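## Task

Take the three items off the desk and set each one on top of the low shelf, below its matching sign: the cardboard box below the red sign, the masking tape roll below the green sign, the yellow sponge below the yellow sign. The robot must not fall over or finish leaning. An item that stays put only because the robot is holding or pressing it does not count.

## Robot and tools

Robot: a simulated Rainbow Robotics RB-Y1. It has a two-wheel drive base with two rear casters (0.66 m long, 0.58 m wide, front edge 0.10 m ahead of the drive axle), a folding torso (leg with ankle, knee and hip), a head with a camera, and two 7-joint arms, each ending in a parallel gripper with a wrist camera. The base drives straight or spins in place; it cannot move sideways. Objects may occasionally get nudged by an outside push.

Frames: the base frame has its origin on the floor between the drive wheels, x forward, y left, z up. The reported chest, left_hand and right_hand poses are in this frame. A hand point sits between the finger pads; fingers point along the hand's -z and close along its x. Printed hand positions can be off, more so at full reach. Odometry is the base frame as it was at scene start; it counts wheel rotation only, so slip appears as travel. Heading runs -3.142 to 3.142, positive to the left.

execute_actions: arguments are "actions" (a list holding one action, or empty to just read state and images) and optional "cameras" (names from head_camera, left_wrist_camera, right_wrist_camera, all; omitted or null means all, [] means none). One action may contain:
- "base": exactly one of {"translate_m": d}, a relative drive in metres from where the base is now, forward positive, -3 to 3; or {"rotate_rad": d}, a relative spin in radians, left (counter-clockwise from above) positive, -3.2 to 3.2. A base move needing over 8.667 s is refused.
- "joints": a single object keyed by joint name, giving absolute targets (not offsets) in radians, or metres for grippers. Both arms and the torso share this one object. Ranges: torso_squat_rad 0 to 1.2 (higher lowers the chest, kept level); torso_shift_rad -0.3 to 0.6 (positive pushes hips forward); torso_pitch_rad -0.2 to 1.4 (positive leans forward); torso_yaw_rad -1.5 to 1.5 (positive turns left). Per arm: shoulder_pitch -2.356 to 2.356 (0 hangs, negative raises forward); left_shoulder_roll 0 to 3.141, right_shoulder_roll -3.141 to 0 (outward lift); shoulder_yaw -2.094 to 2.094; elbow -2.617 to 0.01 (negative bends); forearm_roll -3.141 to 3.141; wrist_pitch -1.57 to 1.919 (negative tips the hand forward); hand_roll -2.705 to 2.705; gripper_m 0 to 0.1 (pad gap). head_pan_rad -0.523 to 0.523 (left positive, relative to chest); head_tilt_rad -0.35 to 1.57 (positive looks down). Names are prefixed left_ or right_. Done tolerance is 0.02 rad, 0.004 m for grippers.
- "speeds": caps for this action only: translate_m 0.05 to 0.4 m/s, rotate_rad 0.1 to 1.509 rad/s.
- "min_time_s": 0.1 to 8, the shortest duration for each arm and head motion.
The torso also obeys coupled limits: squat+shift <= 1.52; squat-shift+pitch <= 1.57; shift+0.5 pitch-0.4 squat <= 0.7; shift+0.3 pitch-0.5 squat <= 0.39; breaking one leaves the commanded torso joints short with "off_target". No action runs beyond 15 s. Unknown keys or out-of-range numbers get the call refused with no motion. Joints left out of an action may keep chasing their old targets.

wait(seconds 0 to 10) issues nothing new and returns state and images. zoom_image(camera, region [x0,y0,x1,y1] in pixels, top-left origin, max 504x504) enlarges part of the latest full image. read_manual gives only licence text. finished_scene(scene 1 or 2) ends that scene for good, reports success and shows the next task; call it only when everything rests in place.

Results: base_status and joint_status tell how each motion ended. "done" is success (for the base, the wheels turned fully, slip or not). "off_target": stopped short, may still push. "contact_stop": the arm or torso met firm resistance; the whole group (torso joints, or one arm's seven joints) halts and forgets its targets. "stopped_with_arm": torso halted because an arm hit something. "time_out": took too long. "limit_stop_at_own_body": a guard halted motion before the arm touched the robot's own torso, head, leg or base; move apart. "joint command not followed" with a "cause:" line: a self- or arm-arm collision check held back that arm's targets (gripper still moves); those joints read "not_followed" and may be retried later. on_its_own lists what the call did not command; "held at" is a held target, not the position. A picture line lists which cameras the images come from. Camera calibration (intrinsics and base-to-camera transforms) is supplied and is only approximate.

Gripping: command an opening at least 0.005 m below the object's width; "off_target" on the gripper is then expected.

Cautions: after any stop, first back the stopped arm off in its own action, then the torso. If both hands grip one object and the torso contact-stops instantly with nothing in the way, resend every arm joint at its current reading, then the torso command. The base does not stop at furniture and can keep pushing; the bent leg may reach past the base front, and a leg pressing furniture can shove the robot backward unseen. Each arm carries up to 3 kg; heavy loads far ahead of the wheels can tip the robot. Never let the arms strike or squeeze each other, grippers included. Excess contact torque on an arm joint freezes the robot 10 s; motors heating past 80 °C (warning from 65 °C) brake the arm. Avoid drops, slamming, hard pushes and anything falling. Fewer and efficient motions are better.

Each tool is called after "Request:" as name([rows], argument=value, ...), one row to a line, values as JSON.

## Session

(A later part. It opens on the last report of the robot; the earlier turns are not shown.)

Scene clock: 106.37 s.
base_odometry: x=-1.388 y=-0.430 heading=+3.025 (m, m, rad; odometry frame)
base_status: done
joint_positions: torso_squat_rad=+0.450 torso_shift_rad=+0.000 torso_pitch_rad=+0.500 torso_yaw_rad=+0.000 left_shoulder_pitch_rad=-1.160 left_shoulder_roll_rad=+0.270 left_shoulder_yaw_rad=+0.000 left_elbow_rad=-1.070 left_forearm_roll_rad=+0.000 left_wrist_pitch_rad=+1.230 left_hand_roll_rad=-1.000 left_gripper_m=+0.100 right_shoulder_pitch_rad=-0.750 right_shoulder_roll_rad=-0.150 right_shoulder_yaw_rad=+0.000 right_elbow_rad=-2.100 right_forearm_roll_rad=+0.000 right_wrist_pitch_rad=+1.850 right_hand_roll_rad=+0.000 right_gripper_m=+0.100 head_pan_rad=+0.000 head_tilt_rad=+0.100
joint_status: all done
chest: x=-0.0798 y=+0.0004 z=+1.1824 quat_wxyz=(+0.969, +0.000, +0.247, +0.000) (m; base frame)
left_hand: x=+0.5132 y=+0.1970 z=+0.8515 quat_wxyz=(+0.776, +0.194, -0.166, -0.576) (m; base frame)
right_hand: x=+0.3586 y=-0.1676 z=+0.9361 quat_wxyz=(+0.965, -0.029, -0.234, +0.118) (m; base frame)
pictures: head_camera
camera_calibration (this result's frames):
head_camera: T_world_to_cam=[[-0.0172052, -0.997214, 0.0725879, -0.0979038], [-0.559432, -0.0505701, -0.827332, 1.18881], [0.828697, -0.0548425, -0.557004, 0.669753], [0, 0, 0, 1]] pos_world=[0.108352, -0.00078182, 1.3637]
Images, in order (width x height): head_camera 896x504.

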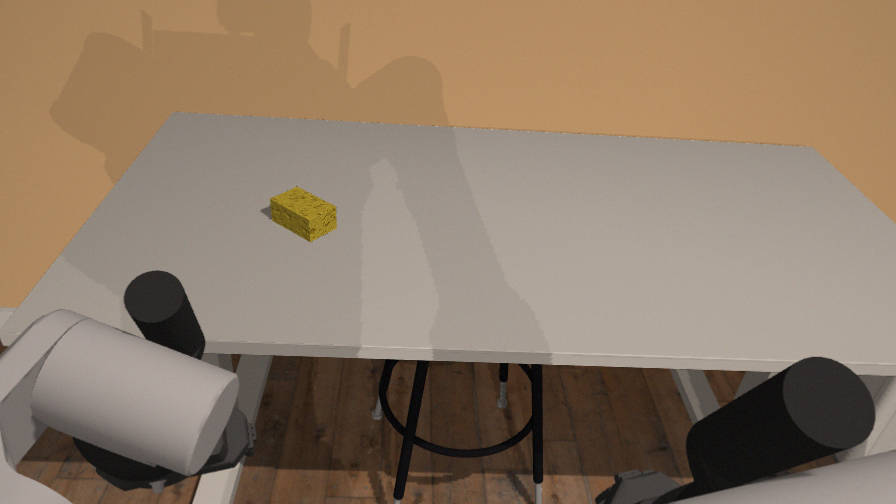

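Request:
execute_actions([
  {"base":{"translate_m":0.6},"joints":{"head_tilt_rad":0.4,"left_wrist_pitch_rad":1.5,"left_hand_roll_rad":-2.0,"torso_squat_rad":0.4}},
], cameras=["head_camera","left_wrist_camera"])

Scene clock: 109.37 s.
base_odometry: x=-1.984 y=-0.360 heading=+3.024 (m, m, rad; odometry frame)
base_status: done
joint_positions: torso_squat_rad=+0.400 torso_shift_rad=+0.000 torso_pitch_rad=+0.500 torso_yaw_rad=+0.000 left_shoulder_pitch_rad=-1.160 left_shoulder_roll_rad=+0.270 left_shoulder_yaw_rad=+0.000 left_elbow_rad=-1.070 left_forearm_roll_rad=+0.000 left_wrist_pitch_rad=+1.500 left_hand_roll_rad=-2.000 left_gripper_m=+0.100 right_shoulder_pitch_rad=-0.750 right_shoulder_roll_rad=-0.150 right_shoulder_yaw_rad=+0.000 right_elbow_rad=-2.100 right_forearm_roll_rad=+0.000 right_wrist_pitch_rad=+1.850 right_hand_roll_rad=+0.000 right_gripper_m=+0.100 head_pan_rad=+0.000 head_tilt_rad=+0.400
joint_status: all done
chest: x=-0.0797 y=+0.0005 z=+1.1968 quat_wxyz=(+0.969, +0.000, +0.247, +0.000) (m; base frame)
left_hand: x=+0.4568 y=+0.2144 z=+0.8465 quat_wxyz=(+0.429, +0.149, +0.033, -0.890) (m; base frame)
right_hand: x=+0.3586 y=-0.1675 z=+0.9505 quat_wxyz=(+0.965, -0.029, -0.234, +0.118) (m; base frame)
pictures: head_camera, left_wrist_camera
camera_calibration (this result's frames):
head_camera: T_world_to_cam=[[0.00480395, -0.997207, 0.0745292, -0.102368], [-0.778968, -0.050466, -0.62503, 0.933047], [0.627045, -0.0550532, -0.777035, 0.984527], [0, 0, 0, 1]] pos_world=[0.109962, -0.000793216, 1.35582]
left_wrist_camera: T_world_to_cam=[[-0.612128, -0.731784, -0.299653, 0.698589], [-0.718725, 0.356852, 0.596734, -0.22276], [-0.329748, 0.580646, -0.74439, 0.742226], [0, 0, 0, 1]] pos_world=[0.51227, 0.159738, 0.894768]
Images, in order (width x height): head_camera 896x504, left_wrist_camera 644x364.

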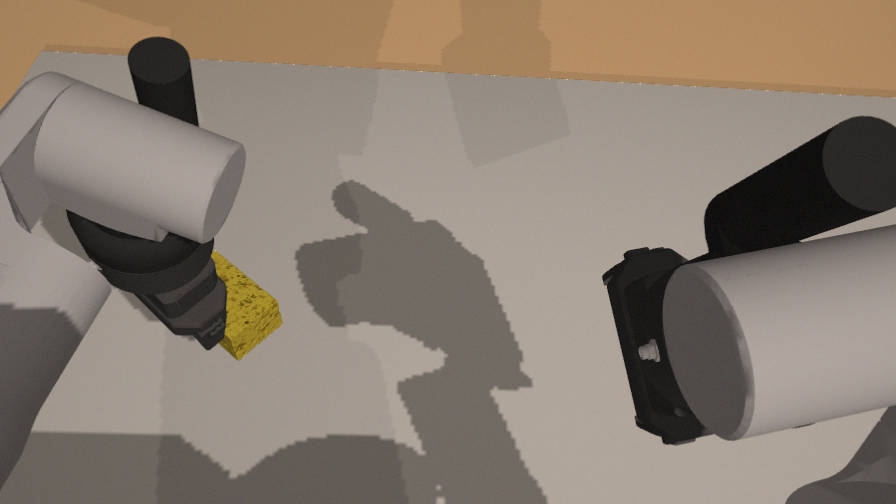

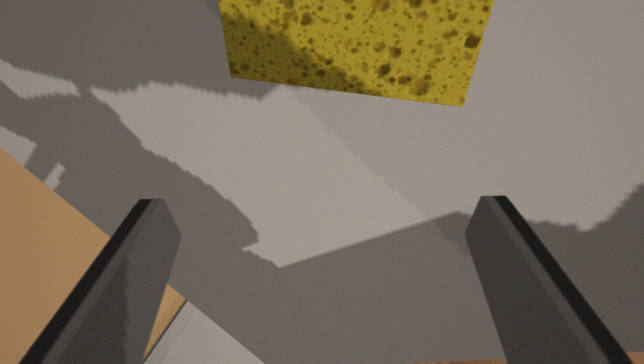

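Request:
execute_actions([
  {"joints":{"left_wrist_pitch_rad":1.35,"left_hand_roll_rad":-0.5,"left_shoulder_roll_rad":0.24}},
], cameras=["head_camera","left_wrist_camera"])

Scene clock: 111.10 s.
base_odometry: x=-1.984 y=-0.360 heading=+3.024 (m, m, rad; odometry frame)
base_status: not commanded
joint_positions: torso_squat_rad=+0.400 torso_shift_rad=+0.000 torso_pitch_rad=+0.500 torso_yaw_rad=+0.000 left_shoulder_pitch_rad=-1.160 left_shoulder_roll_rad=+0.240 left_shoulder_yaw_rad=+0.000 left_elbow_rad=-1.070 left_forearm_roll_rad=+0.000 left_wrist_pitch_rad=+1.350 left_hand_roll_rad=-0.500 left_gripper_m=+0.100 right_shoulder_pitch_rad=-0.750 right_shoulder_roll_rad=-0.150 right_shoulder_yaw_rad=+0.000 right_elbow_rad=-2.100 right_forearm_roll_rad=+0.000 right_wrist_pitch_rad=+1.850 right_hand_roll_rad=+0.000 right_gripper_m=+0.100 head_pan_rad=+0.000 head_tilt_rad=+0.400
joint_status: all done
chest: x=-0.0797 y=+0.0005 z=+1.1968 quat_wxyz=(+0.969, +0.000, +0.247, +0.000) (m; base frame)
left_hand: x=+0.4846 y=+0.1866 z=+0.8510 quat_wxyz=(+0.908, +0.127, -0.152, -0.371) (m; base frame)
right_hand: x=+0.3586 y=-0.1675 z=+0.9505 quat_wxyz=(+0.965, -0.029, -0.234, +0.118) (m; base frame)
pictures: head_camera, left_wrist_camera
camera_calibration (this result's frames):
head_camera: T_world_to_cam=[[0.00478231, -0.997206, 0.0745447, -0.102384], [-0.778963, -0.0504594, -0.625036, 0.933049], [0.627052, -0.0550784, -0.777028, 0.984526], [0, 0, 0, 1]] pos_world=[0.109952, -0.000790724, 1.35583]
left_wrist_camera: T_world_to_cam=[[0.659532, -0.73333, 0.165061, -0.314861], [-0.732066, -0.576815, 0.362442, 0.18451], [-0.170579, -0.359878, -0.917274, 1.01631], [0, 0, 0, 1]] pos_world=[0.516096, 0.241279, 0.917333]
Images, in order (width x height): head_camera 896x504, left_wrist_camera 644x364.

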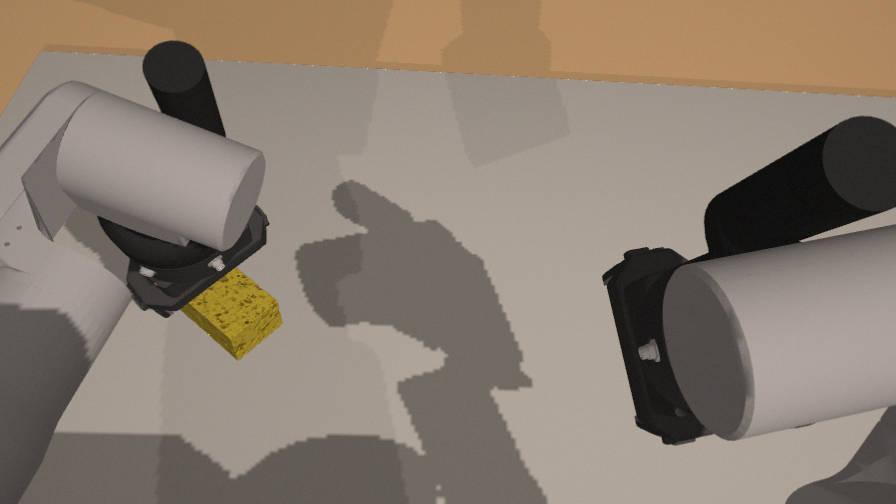

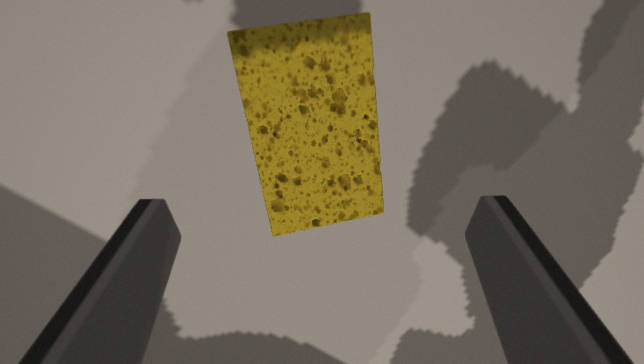

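Request:
execute_actions([
  {"base":{"translate_m":0.05},"joints":{"left_wrist_pitch_rad":1.5,"left_hand_roll_rad":-0.37,"left_shoulder_roll_rad":0.25,"torso_squat_rad":0.5}},
], cameras=["left_wrist_camera"])

Scene clock: 112.40 s.
base_odometry: x=-2.033 y=-0.354 heading=+3.024 (m, m, rad; odometry frame)
base_status: done
joint_positions: torso_squat_rad=+0.500 torso_shift_rad=+0.000 torso_pitch_rad=+0.500 torso_yaw_rad=+0.000 left_shoulder_pitch_rad=-1.160 left_shoulder_roll_rad=+0.250 left_shoulder_yaw_rad=+0.000 left_elbow_rad=-1.070 left_forearm_roll_rad=+0.000 left_wrist_pitch_rad=+1.500 left_hand_roll_rad=-0.370 left_gripper_m=+0.100 right_shoulder_pitch_rad=-0.750 right_shoulder_roll_rad=-0.150 right_shoulder_yaw_rad=+0.000 right_elbow_rad=-2.100 right_forearm_roll_rad=+0.000 right_wrist_pitch_rad=+1.850 right_hand_roll_rad=+0.000 right_gripper_m=+0.100 head_pan_rad=+0.000 head_tilt_rad=+0.400
joint_status: all done
chest: x=-0.0798 y=+0.0005 z=+1.1664 quat_wxyz=(+0.969, +0.000, +0.247, +0.000) (m; base frame)
left_hand: x=+0.4540 y=+0.2022 z=+0.8132 quat_wxyz=(+0.942, +0.117, -0.086, -0.304) (m; base frame)
right_hand: x=+0.3586 y=-0.1675 z=+0.9201 quat_wxyz=(+0.965, -0.029, -0.234, +0.118) (m; base frame)
pictures: left_wrist_camera
camera_calibration (this result's frames):
left_wrist_camera: T_world_to_cam=[[0.783055, -0.617226, 0.0765365, -0.284584], [-0.581967, -0.683732, 0.440255, 0.075074], [-0.219406, -0.389286, -0.894605, 0.991755], [0, 0, 0, 1]] pos_world=[0.484133, 0.261754, 0.875958]
Images, in order (width x height): left_wrist_camera 644x364.

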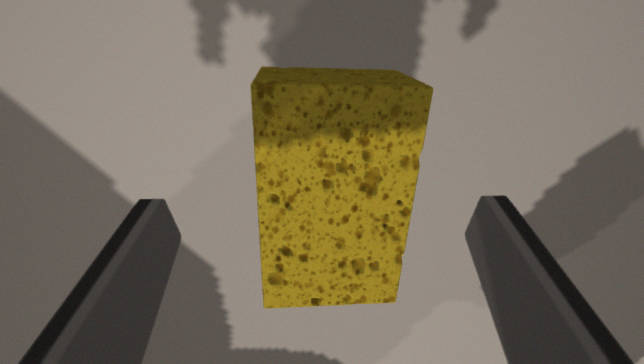

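Request:
execute_actions([
  {"joints":{"torso_squat_rad":0.62}},
], cameras=["left_wrist_camera"])

Request:
execute_actions([
  {"joints":{"left_gripper_m":0.03}},
], cameras=["left_wrist_camera"])

Scene clock: 113.70 s.
base_odometry: x=-2.033 y=-0.354 heading=+3.024 (m, m, rad; odometry frame)
base_status: not commanded
joint_positions: torso_squat_rad=+0.620 torso_shift_rad=+0.000 torso_pitch_rad=+0.500 torso_yaw_rad=+0.000 left_shoulder_pitch_rad=-1.160 left_shoulder_roll_rad=+0.250 left_shoulder_yaw_rad=+0.000 left_elbow_rad=-1.070 left_forearm_roll_rad=+0.000 left_wrist_pitch_rad=+1.500 left_hand_roll_rad=-0.370 left_gripper_m=+0.100 right_shoulder_pitch_rad=-0.750 right_shoulder_roll_rad=-0.150 right_shoulder_yaw_rad=+0.000 right_elbow_rad=-2.100 right_forearm_roll_rad=+0.000 right_wrist_pitch_rad=+1.850 right_hand_roll_rad=+0.000 right_gripper_m=+0.100 head_pan_rad=+0.000 head_tilt_rad=+0.400
joint_status: all done
chest: x=-0.0798 y=+0.0004 z=+1.1218 quat_wxyz=(+0.969, +0.000, +0.247, +0.000) (m; base frame)
left_hand: x=+0.4540 y=+0.2022 z=+0.7686 quat_wxyz=(+0.942, +0.117, -0.086, -0.304) (m; base frame)
right_hand: x=+0.3586 y=-0.1676 z=+0.8755 quat_wxyz=(+0.965, -0.029, -0.234, +0.118) (m; base frame)
pictures: left_wrist_camera
camera_calibration (this result's frames):
left_wrist_camera: T_world_to_cam=[[0.783054, -0.617225, 0.0765451, -0.281184], [-0.581972, -0.683732, 0.440248, 0.0946949], [-0.219396, -0.389286, -0.894607, 0.951862], [0, 0, 0, 1]] pos_world=[0.484127, 0.261739, 0.831377]
Images, in order (width x height): left_wrist_camera 644x364.

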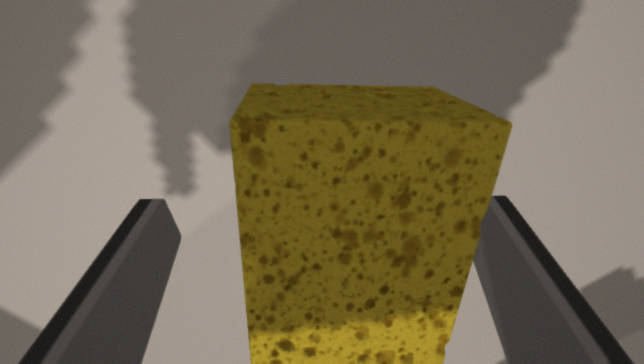

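Scene clock: 114.87 s.
base_odometry: x=-2.033 y=-0.354 heading=+3.024 (m, m, rad; odometry frame)
base_status: not commanded
joint_positions: torso_squat_rad=+0.620 torso_shift_rad=+0.000 torso_pitch_rad=+0.500 torso_yaw_rad=+0.000 left_shoulder_pitch_rad=-1.160 left_shoulder_roll_rad=+0.250 left_shoulder_yaw_rad=+0.000 left_elbow_rad=-1.070 left_forearm_roll_rad=+0.000 left_wrist_pitch_rad=+1.500 left_hand_roll_rad=-0.370 left_gripper_m=+0.060 right_shoulder_pitch_rad=-0.750 right_shoulder_roll_rad=-0.150 right_shoulder_yaw_rad=+0.000 right_elbow_rad=-2.100 right_forearm_roll_rad=+0.000 right_wrist_pitch_rad=+1.850 right_hand_roll_rad=+0.000 right_gripper_m=+0.100 head_pan_rad=+0.000 head_tilt_rad=+0.400
joint_status: left_gripper_m off_target (ended at +0.060, target +0.030)
chest: x=-0.0798 y=+0.0004 z=+1.1218 quat_wxyz=(+0.969, +0.000, +0.247, +0.000) (m; base frame)
left_hand: x=+0.4540 y=+0.2022 z=+0.7686 quat_wxyz=(+0.942, +0.117, -0.086, -0.304) (m; base frame)
right_hand: x=+0.3586 y=-0.1676 z=+0.8755 quat_wxyz=(+0.965, -0.029, -0.234, +0.118) (m; base frame)
pictures: left_wrist_camera
camera_calibration (this result's frames):
left_wrist_camera: T_world_to_cam=[[0.783054, -0.617225, 0.0765452, -0.281184], [-0.581972, -0.683732, 0.440248, 0.0946949], [-0.219396, -0.389286, -0.894607, 0.951862], [0, 0, 0, 1]] pos_world=[0.484127, 0.261739, 0.831377]
Images, in order (width x height): left_wrist_camera 644x364.

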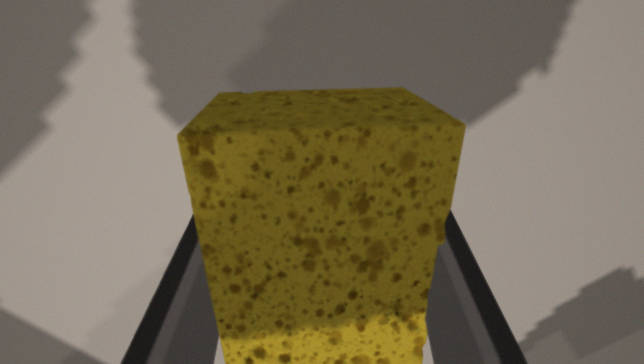

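Request:
execute_actions([
  {"joints":{"torso_squat_rad":0.5}},
], cameras=[])

Request:
execute_actions([
  {"base":{"translate_m":-2.95},"joints":{"head_tilt_rad":0.2}},
], cameras=[])

Request:
execute_actions([
  {"base":{"rotate_rad":-1.55}},
], cameras=[])

Request:
execute_actions([
  {"base":{"translate_m":1.5}},
], cameras=["head_camera"])

Scene clock: 116.33 s.
base_odometry: x=-2.033 y=-0.354 heading=+3.024 (m, m, rad; odometry frame)
base_status: not commanded
joint_positions: torso_squat_rad=+0.500 torso_shift_rad=+0.000 torso_pitch_rad=+0.500 torso_yaw_rad=+0.000 left_shoulder_pitch_rad=-1.160 left_shoulder_roll_rad=+0.250 left_shoulder_yaw_rad=+0.000 left_elbow_rad=-1.070 left_forearm_roll_rad=+0.000 left_wrist_pitch_rad=+1.500 left_hand_roll_rad=-0.370 left_gripper_m=+0.060 right_shoulder_pitch_rad=-0.750 right_shoulder_roll_rad=-0.150 right_shoulder_yaw_rad=+0.000 right_elbow_rad=-2.100 right_forearm_roll_rad=+0.000 right_wrist_pitch_rad=+1.850 right_hand_roll_rad=+0.000 right_gripper_m=+0.100 head_pan_rad=+0.000 head_tilt_rad=+0.400
joint_status: all done
chest: x=-0.0797 y=+0.0005 z=+1.1664 quat_wxyz=(+0.969, +0.000, +0.247, +0.000) (m; base frame)
left_hand: x=+0.4540 y=+0.2022 z=+0.8131 quat_wxyz=(+0.942, +0.117, -0.086, -0.304) (m; base frame)
right_hand: x=+0.3586 y=-0.1675 z=+0.9201 quat_wxyz=(+0.965, -0.029, -0.234, +0.118) (m; base frame)
pictures: none
No camera images: the call's "cameras" was empty. Leave "cameras" out to get every camera's image.

Scene clock: 125.37 s.
base_odometry: x=+0.896 y=-0.700 heading=+3.023 (m, m, rad; odometry frame)
base_status: done
joint_positions: torso_squat_rad=+0.500 torso_shift_rad=+0.000 torso_pitch_rad=+0.500 torso_yaw_rad=+0.000 left_shoulder_pitch_rad=-1.160 left_shoulder_roll_rad=+0.250 left_shoulder_yaw_rad=+0.000 left_elbow_rad=-1.070 left_forearm_roll_rad=+0.000 left_wrist_pitch_rad=+1.500 left_hand_roll_rad=-0.370 left_gripper_m=+0.060 right_shoulder_pitch_rad=-0.750 right_shoulder_roll_rad=-0.150 right_shoulder_yaw_rad=+0.000 right_elbow_rad=-2.100 right_forearm_roll_rad=+0.000 right_wrist_pitch_rad=+1.850 right_hand_roll_rad=+0.000 right_gripper_m=+0.100 head_pan_rad=+0.000 head_tilt_rad=+0.200
joint_status: all done
chest: x=-0.0798 y=+0.0005 z=+1.1664 quat_wxyz=(+0.969, +0.000, +0.247, +0.000) (m; base frame)
left_hand: x=+0.4540 y=+0.2022 z=+0.8132 quat_wxyz=(+0.942, +0.117, -0.086, -0.304) (m; base frame)
right_hand: x=+0.3586 y=-0.1676 z=+0.9201 quat_wxyz=(+0.965, -0.029, -0.234, +0.118) (m; base frame)
pictures: none
No camera images: the call's "cameras" was empty. Leave "cameras" out to get every camera's image.

Scene clock: 129.20 s.
base_odometry: x=+0.896 y=-0.700 heading=+1.474 (m, m, rad; odometry frame)
base_status: done
joint_positions: torso_squat_rad=+0.500 torso_shift_rad=+0.000 torso_pitch_rad=+0.500 torso_yaw_rad=+0.000 left_shoulder_pitch_rad=-1.160 left_shoulder_roll_rad=+0.250 left_shoulder_yaw_rad=+0.000 left_elbow_rad=-1.070 left_forearm_roll_rad=+0.000 left_wrist_pitch_rad=+1.500 left_hand_roll_rad=-0.370 left_gripper_m=+0.060 right_shoulder_pitch_rad=-0.750 right_shoulder_roll_rad=-0.150 right_shoulder_yaw_rad=+0.000 right_elbow_rad=-2.100 right_forearm_roll_rad=+0.000 right_wrist_pitch_rad=+1.850 right_hand_roll_rad=+0.000 right_gripper_m=+0.100 head_pan_rad=+0.000 head_tilt_rad=+0.200
joint_status: not commanded
chest: x=-0.0798 y=+0.0005 z=+1.1664 quat_wxyz=(+0.969, +0.000, +0.247, +0.000) (m; base frame)
left_hand: x=+0.4540 y=+0.2023 z=+0.8132 quat_wxyz=(+0.942, +0.117, -0.086, -0.304) (m; base frame)
right_hand: x=+0.3586 y=-0.1676 z=+0.9201 quat_wxyz=(+0.965, -0.029, -0.234, +0.118) (m; base frame)
pictures: none
No camera images: the call's "cameras" was empty. Leave "cameras" out to get every camera's image.

Scene clock: 134.27 s.
base_odometry: x=+1.042 y=+0.793 heading=+1.473 (m, m, rad; odometry frame)
base_status: done
joint_positions: torso_squat_rad=+0.500 torso_shift_rad=+0.000 torso_pitch_rad=+0.500 torso_yaw_rad=+0.000 left_shoulder_pitch_rad=-1.160 left_shoulder_roll_rad=+0.250 left_shoulder_yaw_rad=+0.000 left_elbow_rad=-1.070 left_forearm_roll_rad=+0.000 left_wrist_pitch_rad=+1.500 left_hand_roll_rad=-0.370 left_gripper_m=+0.060 right_shoulder_pitch_rad=-0.750 right_shoulder_roll_rad=-0.150 right_shoulder_yaw_rad=+0.000 right_elbow_rad=-2.100 right_forearm_roll_rad=+0.000 right_wrist_pitch_rad=+1.850 right_hand_roll_rad=+0.000 right_gripper_m=+0.100 head_pan_rad=+0.000 head_tilt_rad=+0.200
joint_status: not commanded
chest: x=-0.0797 y=+0.0005 z=+1.1664 quat_wxyz=(+0.969, +0.000, +0.247, +0.000) (m; base frame)
left_hand: x=+0.4540 y=+0.2023 z=+0.8131 quat_wxyz=(+0.942, +0.117, -0.086, -0.304) (m; base frame)
right_hand: x=+0.3587 y=-0.1675 z=+0.9201 quat_wxyz=(+0.965, -0.029, -0.234, +0.118) (m; base frame)
pictures: head_camera
camera_calibration (this result's frames):
head_camera: T_world_to_cam=[[-0.00994162, -0.997209, 0.0739912, -0.0988544], [-0.639348, -0.0505549, -0.767253, 1.09845], [0.768853, -0.0549339, -0.637062, 0.769455], [0, 0, 0, 1]] pos_world=[0.10971, -0.000777433, 1.34029]
Images, in order (width x height): head_camera 896x504.

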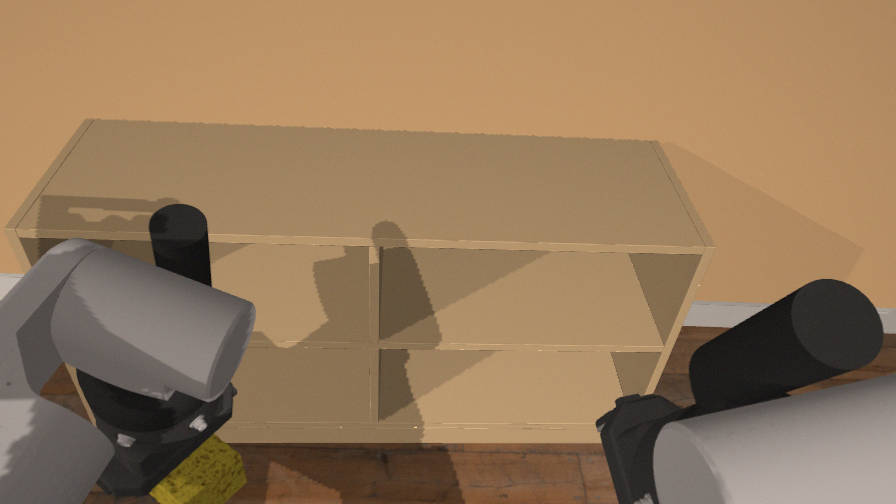

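Request:
execute_actions([
  {"base":{"translate_m":0.71},"joints":{"torso_squat_rad":0.78,"head_tilt_rad":0.4}},
], cameras=[])

Request:
execute_actions([
  {"joints":{"torso_squat_rad":0.851}},
], cameras=["head_camera"])

Request:
execute_actions([
  {"joints":{"left_gripper_m":0.1}},
], cameras=[])

Request:
execute_actions([
  {"joints":{"torso_squat_rad":0.7}},
], cameras=["head_camera","left_wrist_camera"])

Scene clock: 137.60 s.
base_odometry: x=+1.111 y=+1.499 heading=+1.473 (m, m, rad; odometry frame)
base_status: done
joint_positions: torso_squat_rad=+0.780 torso_shift_rad=+0.000 torso_pitch_rad=+0.500 torso_yaw_rad=+0.000 left_shoulder_pitch_rad=-1.160 left_shoulder_roll_rad=+0.250 left_shoulder_yaw_rad=+0.000 left_elbow_rad=-1.070 left_forearm_roll_rad=+0.000 left_wrist_pitch_rad=+1.500 left_hand_roll_rad=-0.370 left_gripper_m=+0.060 right_shoulder_pitch_rad=-0.750 right_shoulder_roll_rad=-0.150 right_shoulder_yaw_rad=+0.000 right_elbow_rad=-2.100 right_forearm_roll_rad=+0.000 right_wrist_pitch_rad=+1.850 right_hand_roll_rad=+0.000 right_gripper_m=+0.100 head_pan_rad=+0.000 head_tilt_rad=+0.400
joint_status: all done
chest: x=-0.0797 y=+0.0004 z=+1.0497 quat_wxyz=(+0.969, +0.000, +0.247, +0.000) (m; base frame)
left_hand: x=+0.4540 y=+0.2022 z=+0.6964 quat_wxyz=(+0.942, +0.117, -0.086, -0.304) (m; base frame)
right_hand: x=+0.3587 y=-0.1676 z=+0.8034 quat_wxyz=(+0.965, -0.029, -0.234, +0.118) (m; base frame)
pictures: none
No camera images: the call's "cameras" was empty. Leave "cameras" out to get every camera's image.

Scene clock: 138.57 s.
base_odometry: x=+1.111 y=+1.499 heading=+1.473 (m, m, rad; odometry frame)
base_status: not commanded
joint_positions: torso_squat_rad=+0.851 torso_shift_rad=+0.000 torso_pitch_rad=+0.500 torso_yaw_rad=+0.000 left_shoulder_pitch_rad=-1.160 left_shoulder_roll_rad=+0.250 left_shoulder_yaw_rad=+0.000 left_elbow_rad=-1.070 left_forearm_roll_rad=+0.000 left_wrist_pitch_rad=+1.500 left_hand_roll_rad=-0.370 left_gripper_m=+0.060 right_shoulder_pitch_rad=-0.750 right_shoulder_roll_rad=-0.150 right_shoulder_yaw_rad=+0.000 right_elbow_rad=-2.100 right_forearm_roll_rad=+0.000 right_wrist_pitch_rad=+1.850 right_hand_roll_rad=+0.000 right_gripper_m=+0.100 head_pan_rad=+0.000 head_tilt_rad=+0.400
joint_status: all done
chest: x=-0.0797 y=+0.0004 z=+1.0135 quat_wxyz=(+0.969, +0.000, +0.247, +0.000) (m; base frame)
left_hand: x=+0.4540 y=+0.2022 z=+0.6603 quat_wxyz=(+0.942, +0.117, -0.086, -0.304) (m; base frame)
right_hand: x=+0.3586 y=-0.1676 z=+0.7673 quat_wxyz=(+0.965, -0.029, -0.234, +0.118) (m; base frame)
pictures: head_camera
camera_calibration (this result's frames):
head_camera: T_world_to_cam=[[0.00479625, -0.997206, 0.07455, -0.0887804], [-0.778954, -0.0504743, -0.625046, 0.818511], [0.627063, -0.0550731, -0.77702, 0.842107], [0, 0, 0, 1]] pos_world=[0.109955, -0.000841073, 1.17256]
Images, in order (width x height): head_camera 896x504.

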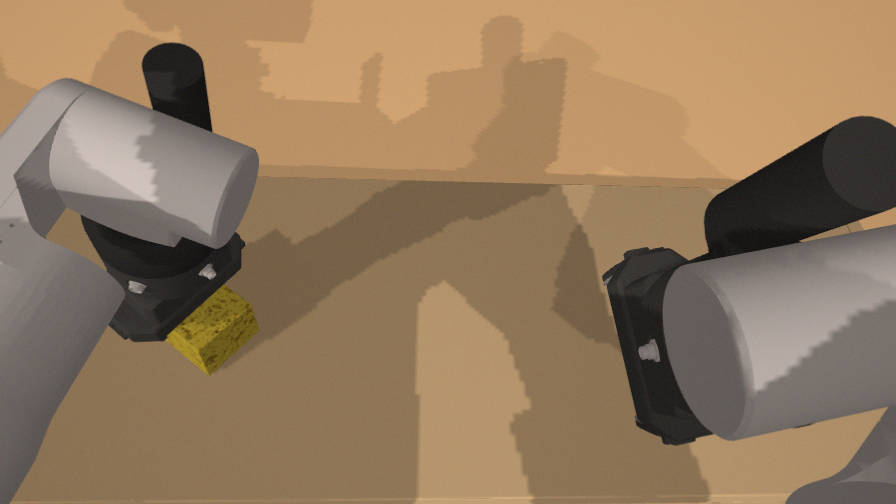

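Scene clock: 139.73 s.
base_odometry: x=+1.111 y=+1.499 heading=+1.473 (m, m, rad; odometry frame)
base_status: not commanded
joint_positions: torso_squat_rad=+0.851 torso_shift_rad=+0.000 torso_pitch_rad=+0.500 torso_yaw_rad=+0.000 left_shoulder_pitch_rad=-1.160 left_shoulder_roll_rad=+0.250 left_shoulder_yaw_rad=+0.000 left_elbow_rad=-1.070 left_forearm_roll_rad=+0.000 left_wrist_pitch_rad=+1.500 left_hand_roll_rad=-0.370 left_gripper_m=+0.100 right_shoulder_pitch_rad=-0.750 right_shoulder_roll_rad=-0.150 right_shoulder_yaw_rad=+0.000 right_elbow_rad=-2.100 right_forearm_roll_rad=+0.000 right_wrist_pitch_rad=+1.850 right_hand_roll_rad=+0.000 right_gripper_m=+0.100 head_pan_rad=+0.000 head_tilt_rad=+0.400
joint_status: all done
chest: x=-0.0797 y=+0.0004 z=+1.0135 quat_wxyz=(+0.969, +0.000, +0.247, +0.000) (m; base frame)
left_hand: x=+0.4540 y=+0.2022 z=+0.6603 quat_wxyz=(+0.942, +0.117, -0.086, -0.304) (m; base frame)
right_hand: x=+0.3586 y=-0.1676 z=+0.7673 quat_wxyz=(+0.965, -0.029, -0.234, +0.118) (m; base frame)
pictures: none
No camera images: the call's "cameras" was empty. Leave "cameras" out to get every camera's image.

Scene clock: 141.07 s.
base_odometry: x=+1.111 y=+1.499 heading=+1.473 (m, m, rad; odometry frame)
base_status: not commanded
joint_positions: torso_squat_rad=+0.700 torso_shift_rad=+0.000 torso_pitch_rad=+0.500 torso_yaw_rad=+0.000 left_shoulder_pitch_rad=-1.160 left_shoulder_roll_rad=+0.250 left_shoulder_yaw_rad=+0.000 left_elbow_rad=-1.070 left_forearm_roll_rad=+0.000 left_wrist_pitch_rad=+1.500 left_hand_roll_rad=-0.370 left_gripper_m=+0.100 right_shoulder_pitch_rad=-0.750 right_shoulder_roll_rad=-0.150 right_shoulder_yaw_rad=+0.000 right_elbow_rad=-2.100 right_forearm_roll_rad=+0.000 right_wrist_pitch_rad=+1.850 right_hand_roll_rad=+0.000 right_gripper_m=+0.100 head_pan_rad=+0.000 head_tilt_rad=+0.400
joint_status: all done
chest: x=-0.0798 y=+0.0004 z=+1.0875 quat_wxyz=(+0.969, +0.000, +0.247, +0.000) (m; base frame)
left_hand: x=+0.4540 y=+0.2022 z=+0.7342 quat_wxyz=(+0.942, +0.117, -0.086, -0.304) (m; base frame)
right_hand: x=+0.3586 y=-0.1676 z=+0.8412 quat_wxyz=(+0.965, -0.029, -0.234, +0.118) (m; base frame)
pictures: head_camera, left_wrist_camera
camera_calibration (this result's frames):
head_camera: T_world_to_cam=[[0.00479508, -0.997206, 0.0745502, -0.0942656], [-0.778944, -0.0504745, -0.625059, 0.864708], [0.627076, -0.0550732, -0.777009, 0.899543], [0, 0, 0, 1]] pos_world=[0.109929, -0.000815764, 1.24647]
left_wrist_camera: T_world_to_cam=[[0.783077, -0.617205, 0.0764778, -0.278495], [-0.58192, -0.683754, 0.440284, 0.109775], [-0.219453, -0.38928, -0.894596, 0.921124], [0, 0, 0, 1]] pos_world=[0.484106, 0.261746, 0.797001]
Images, in order (width x height): head_camera 896x504, left_wrist_camera 644x364.

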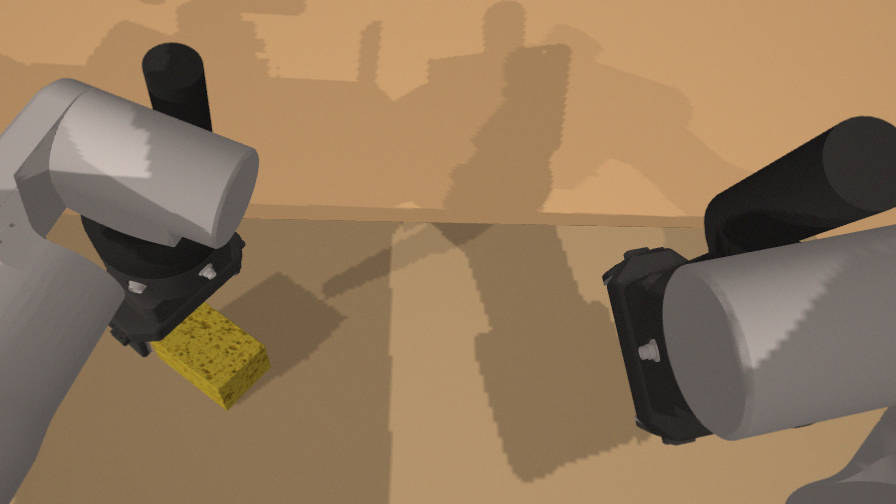

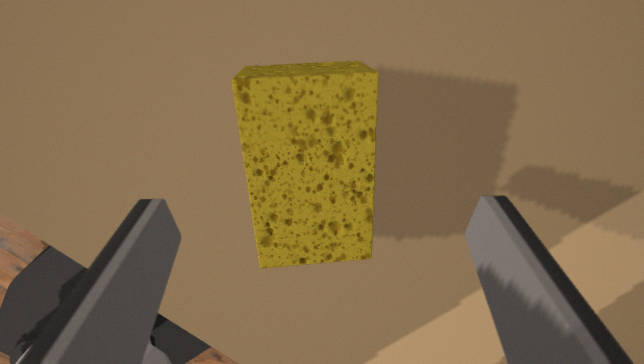

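Request:
finished_scene(scene=1)

The scene is finished: the task was done.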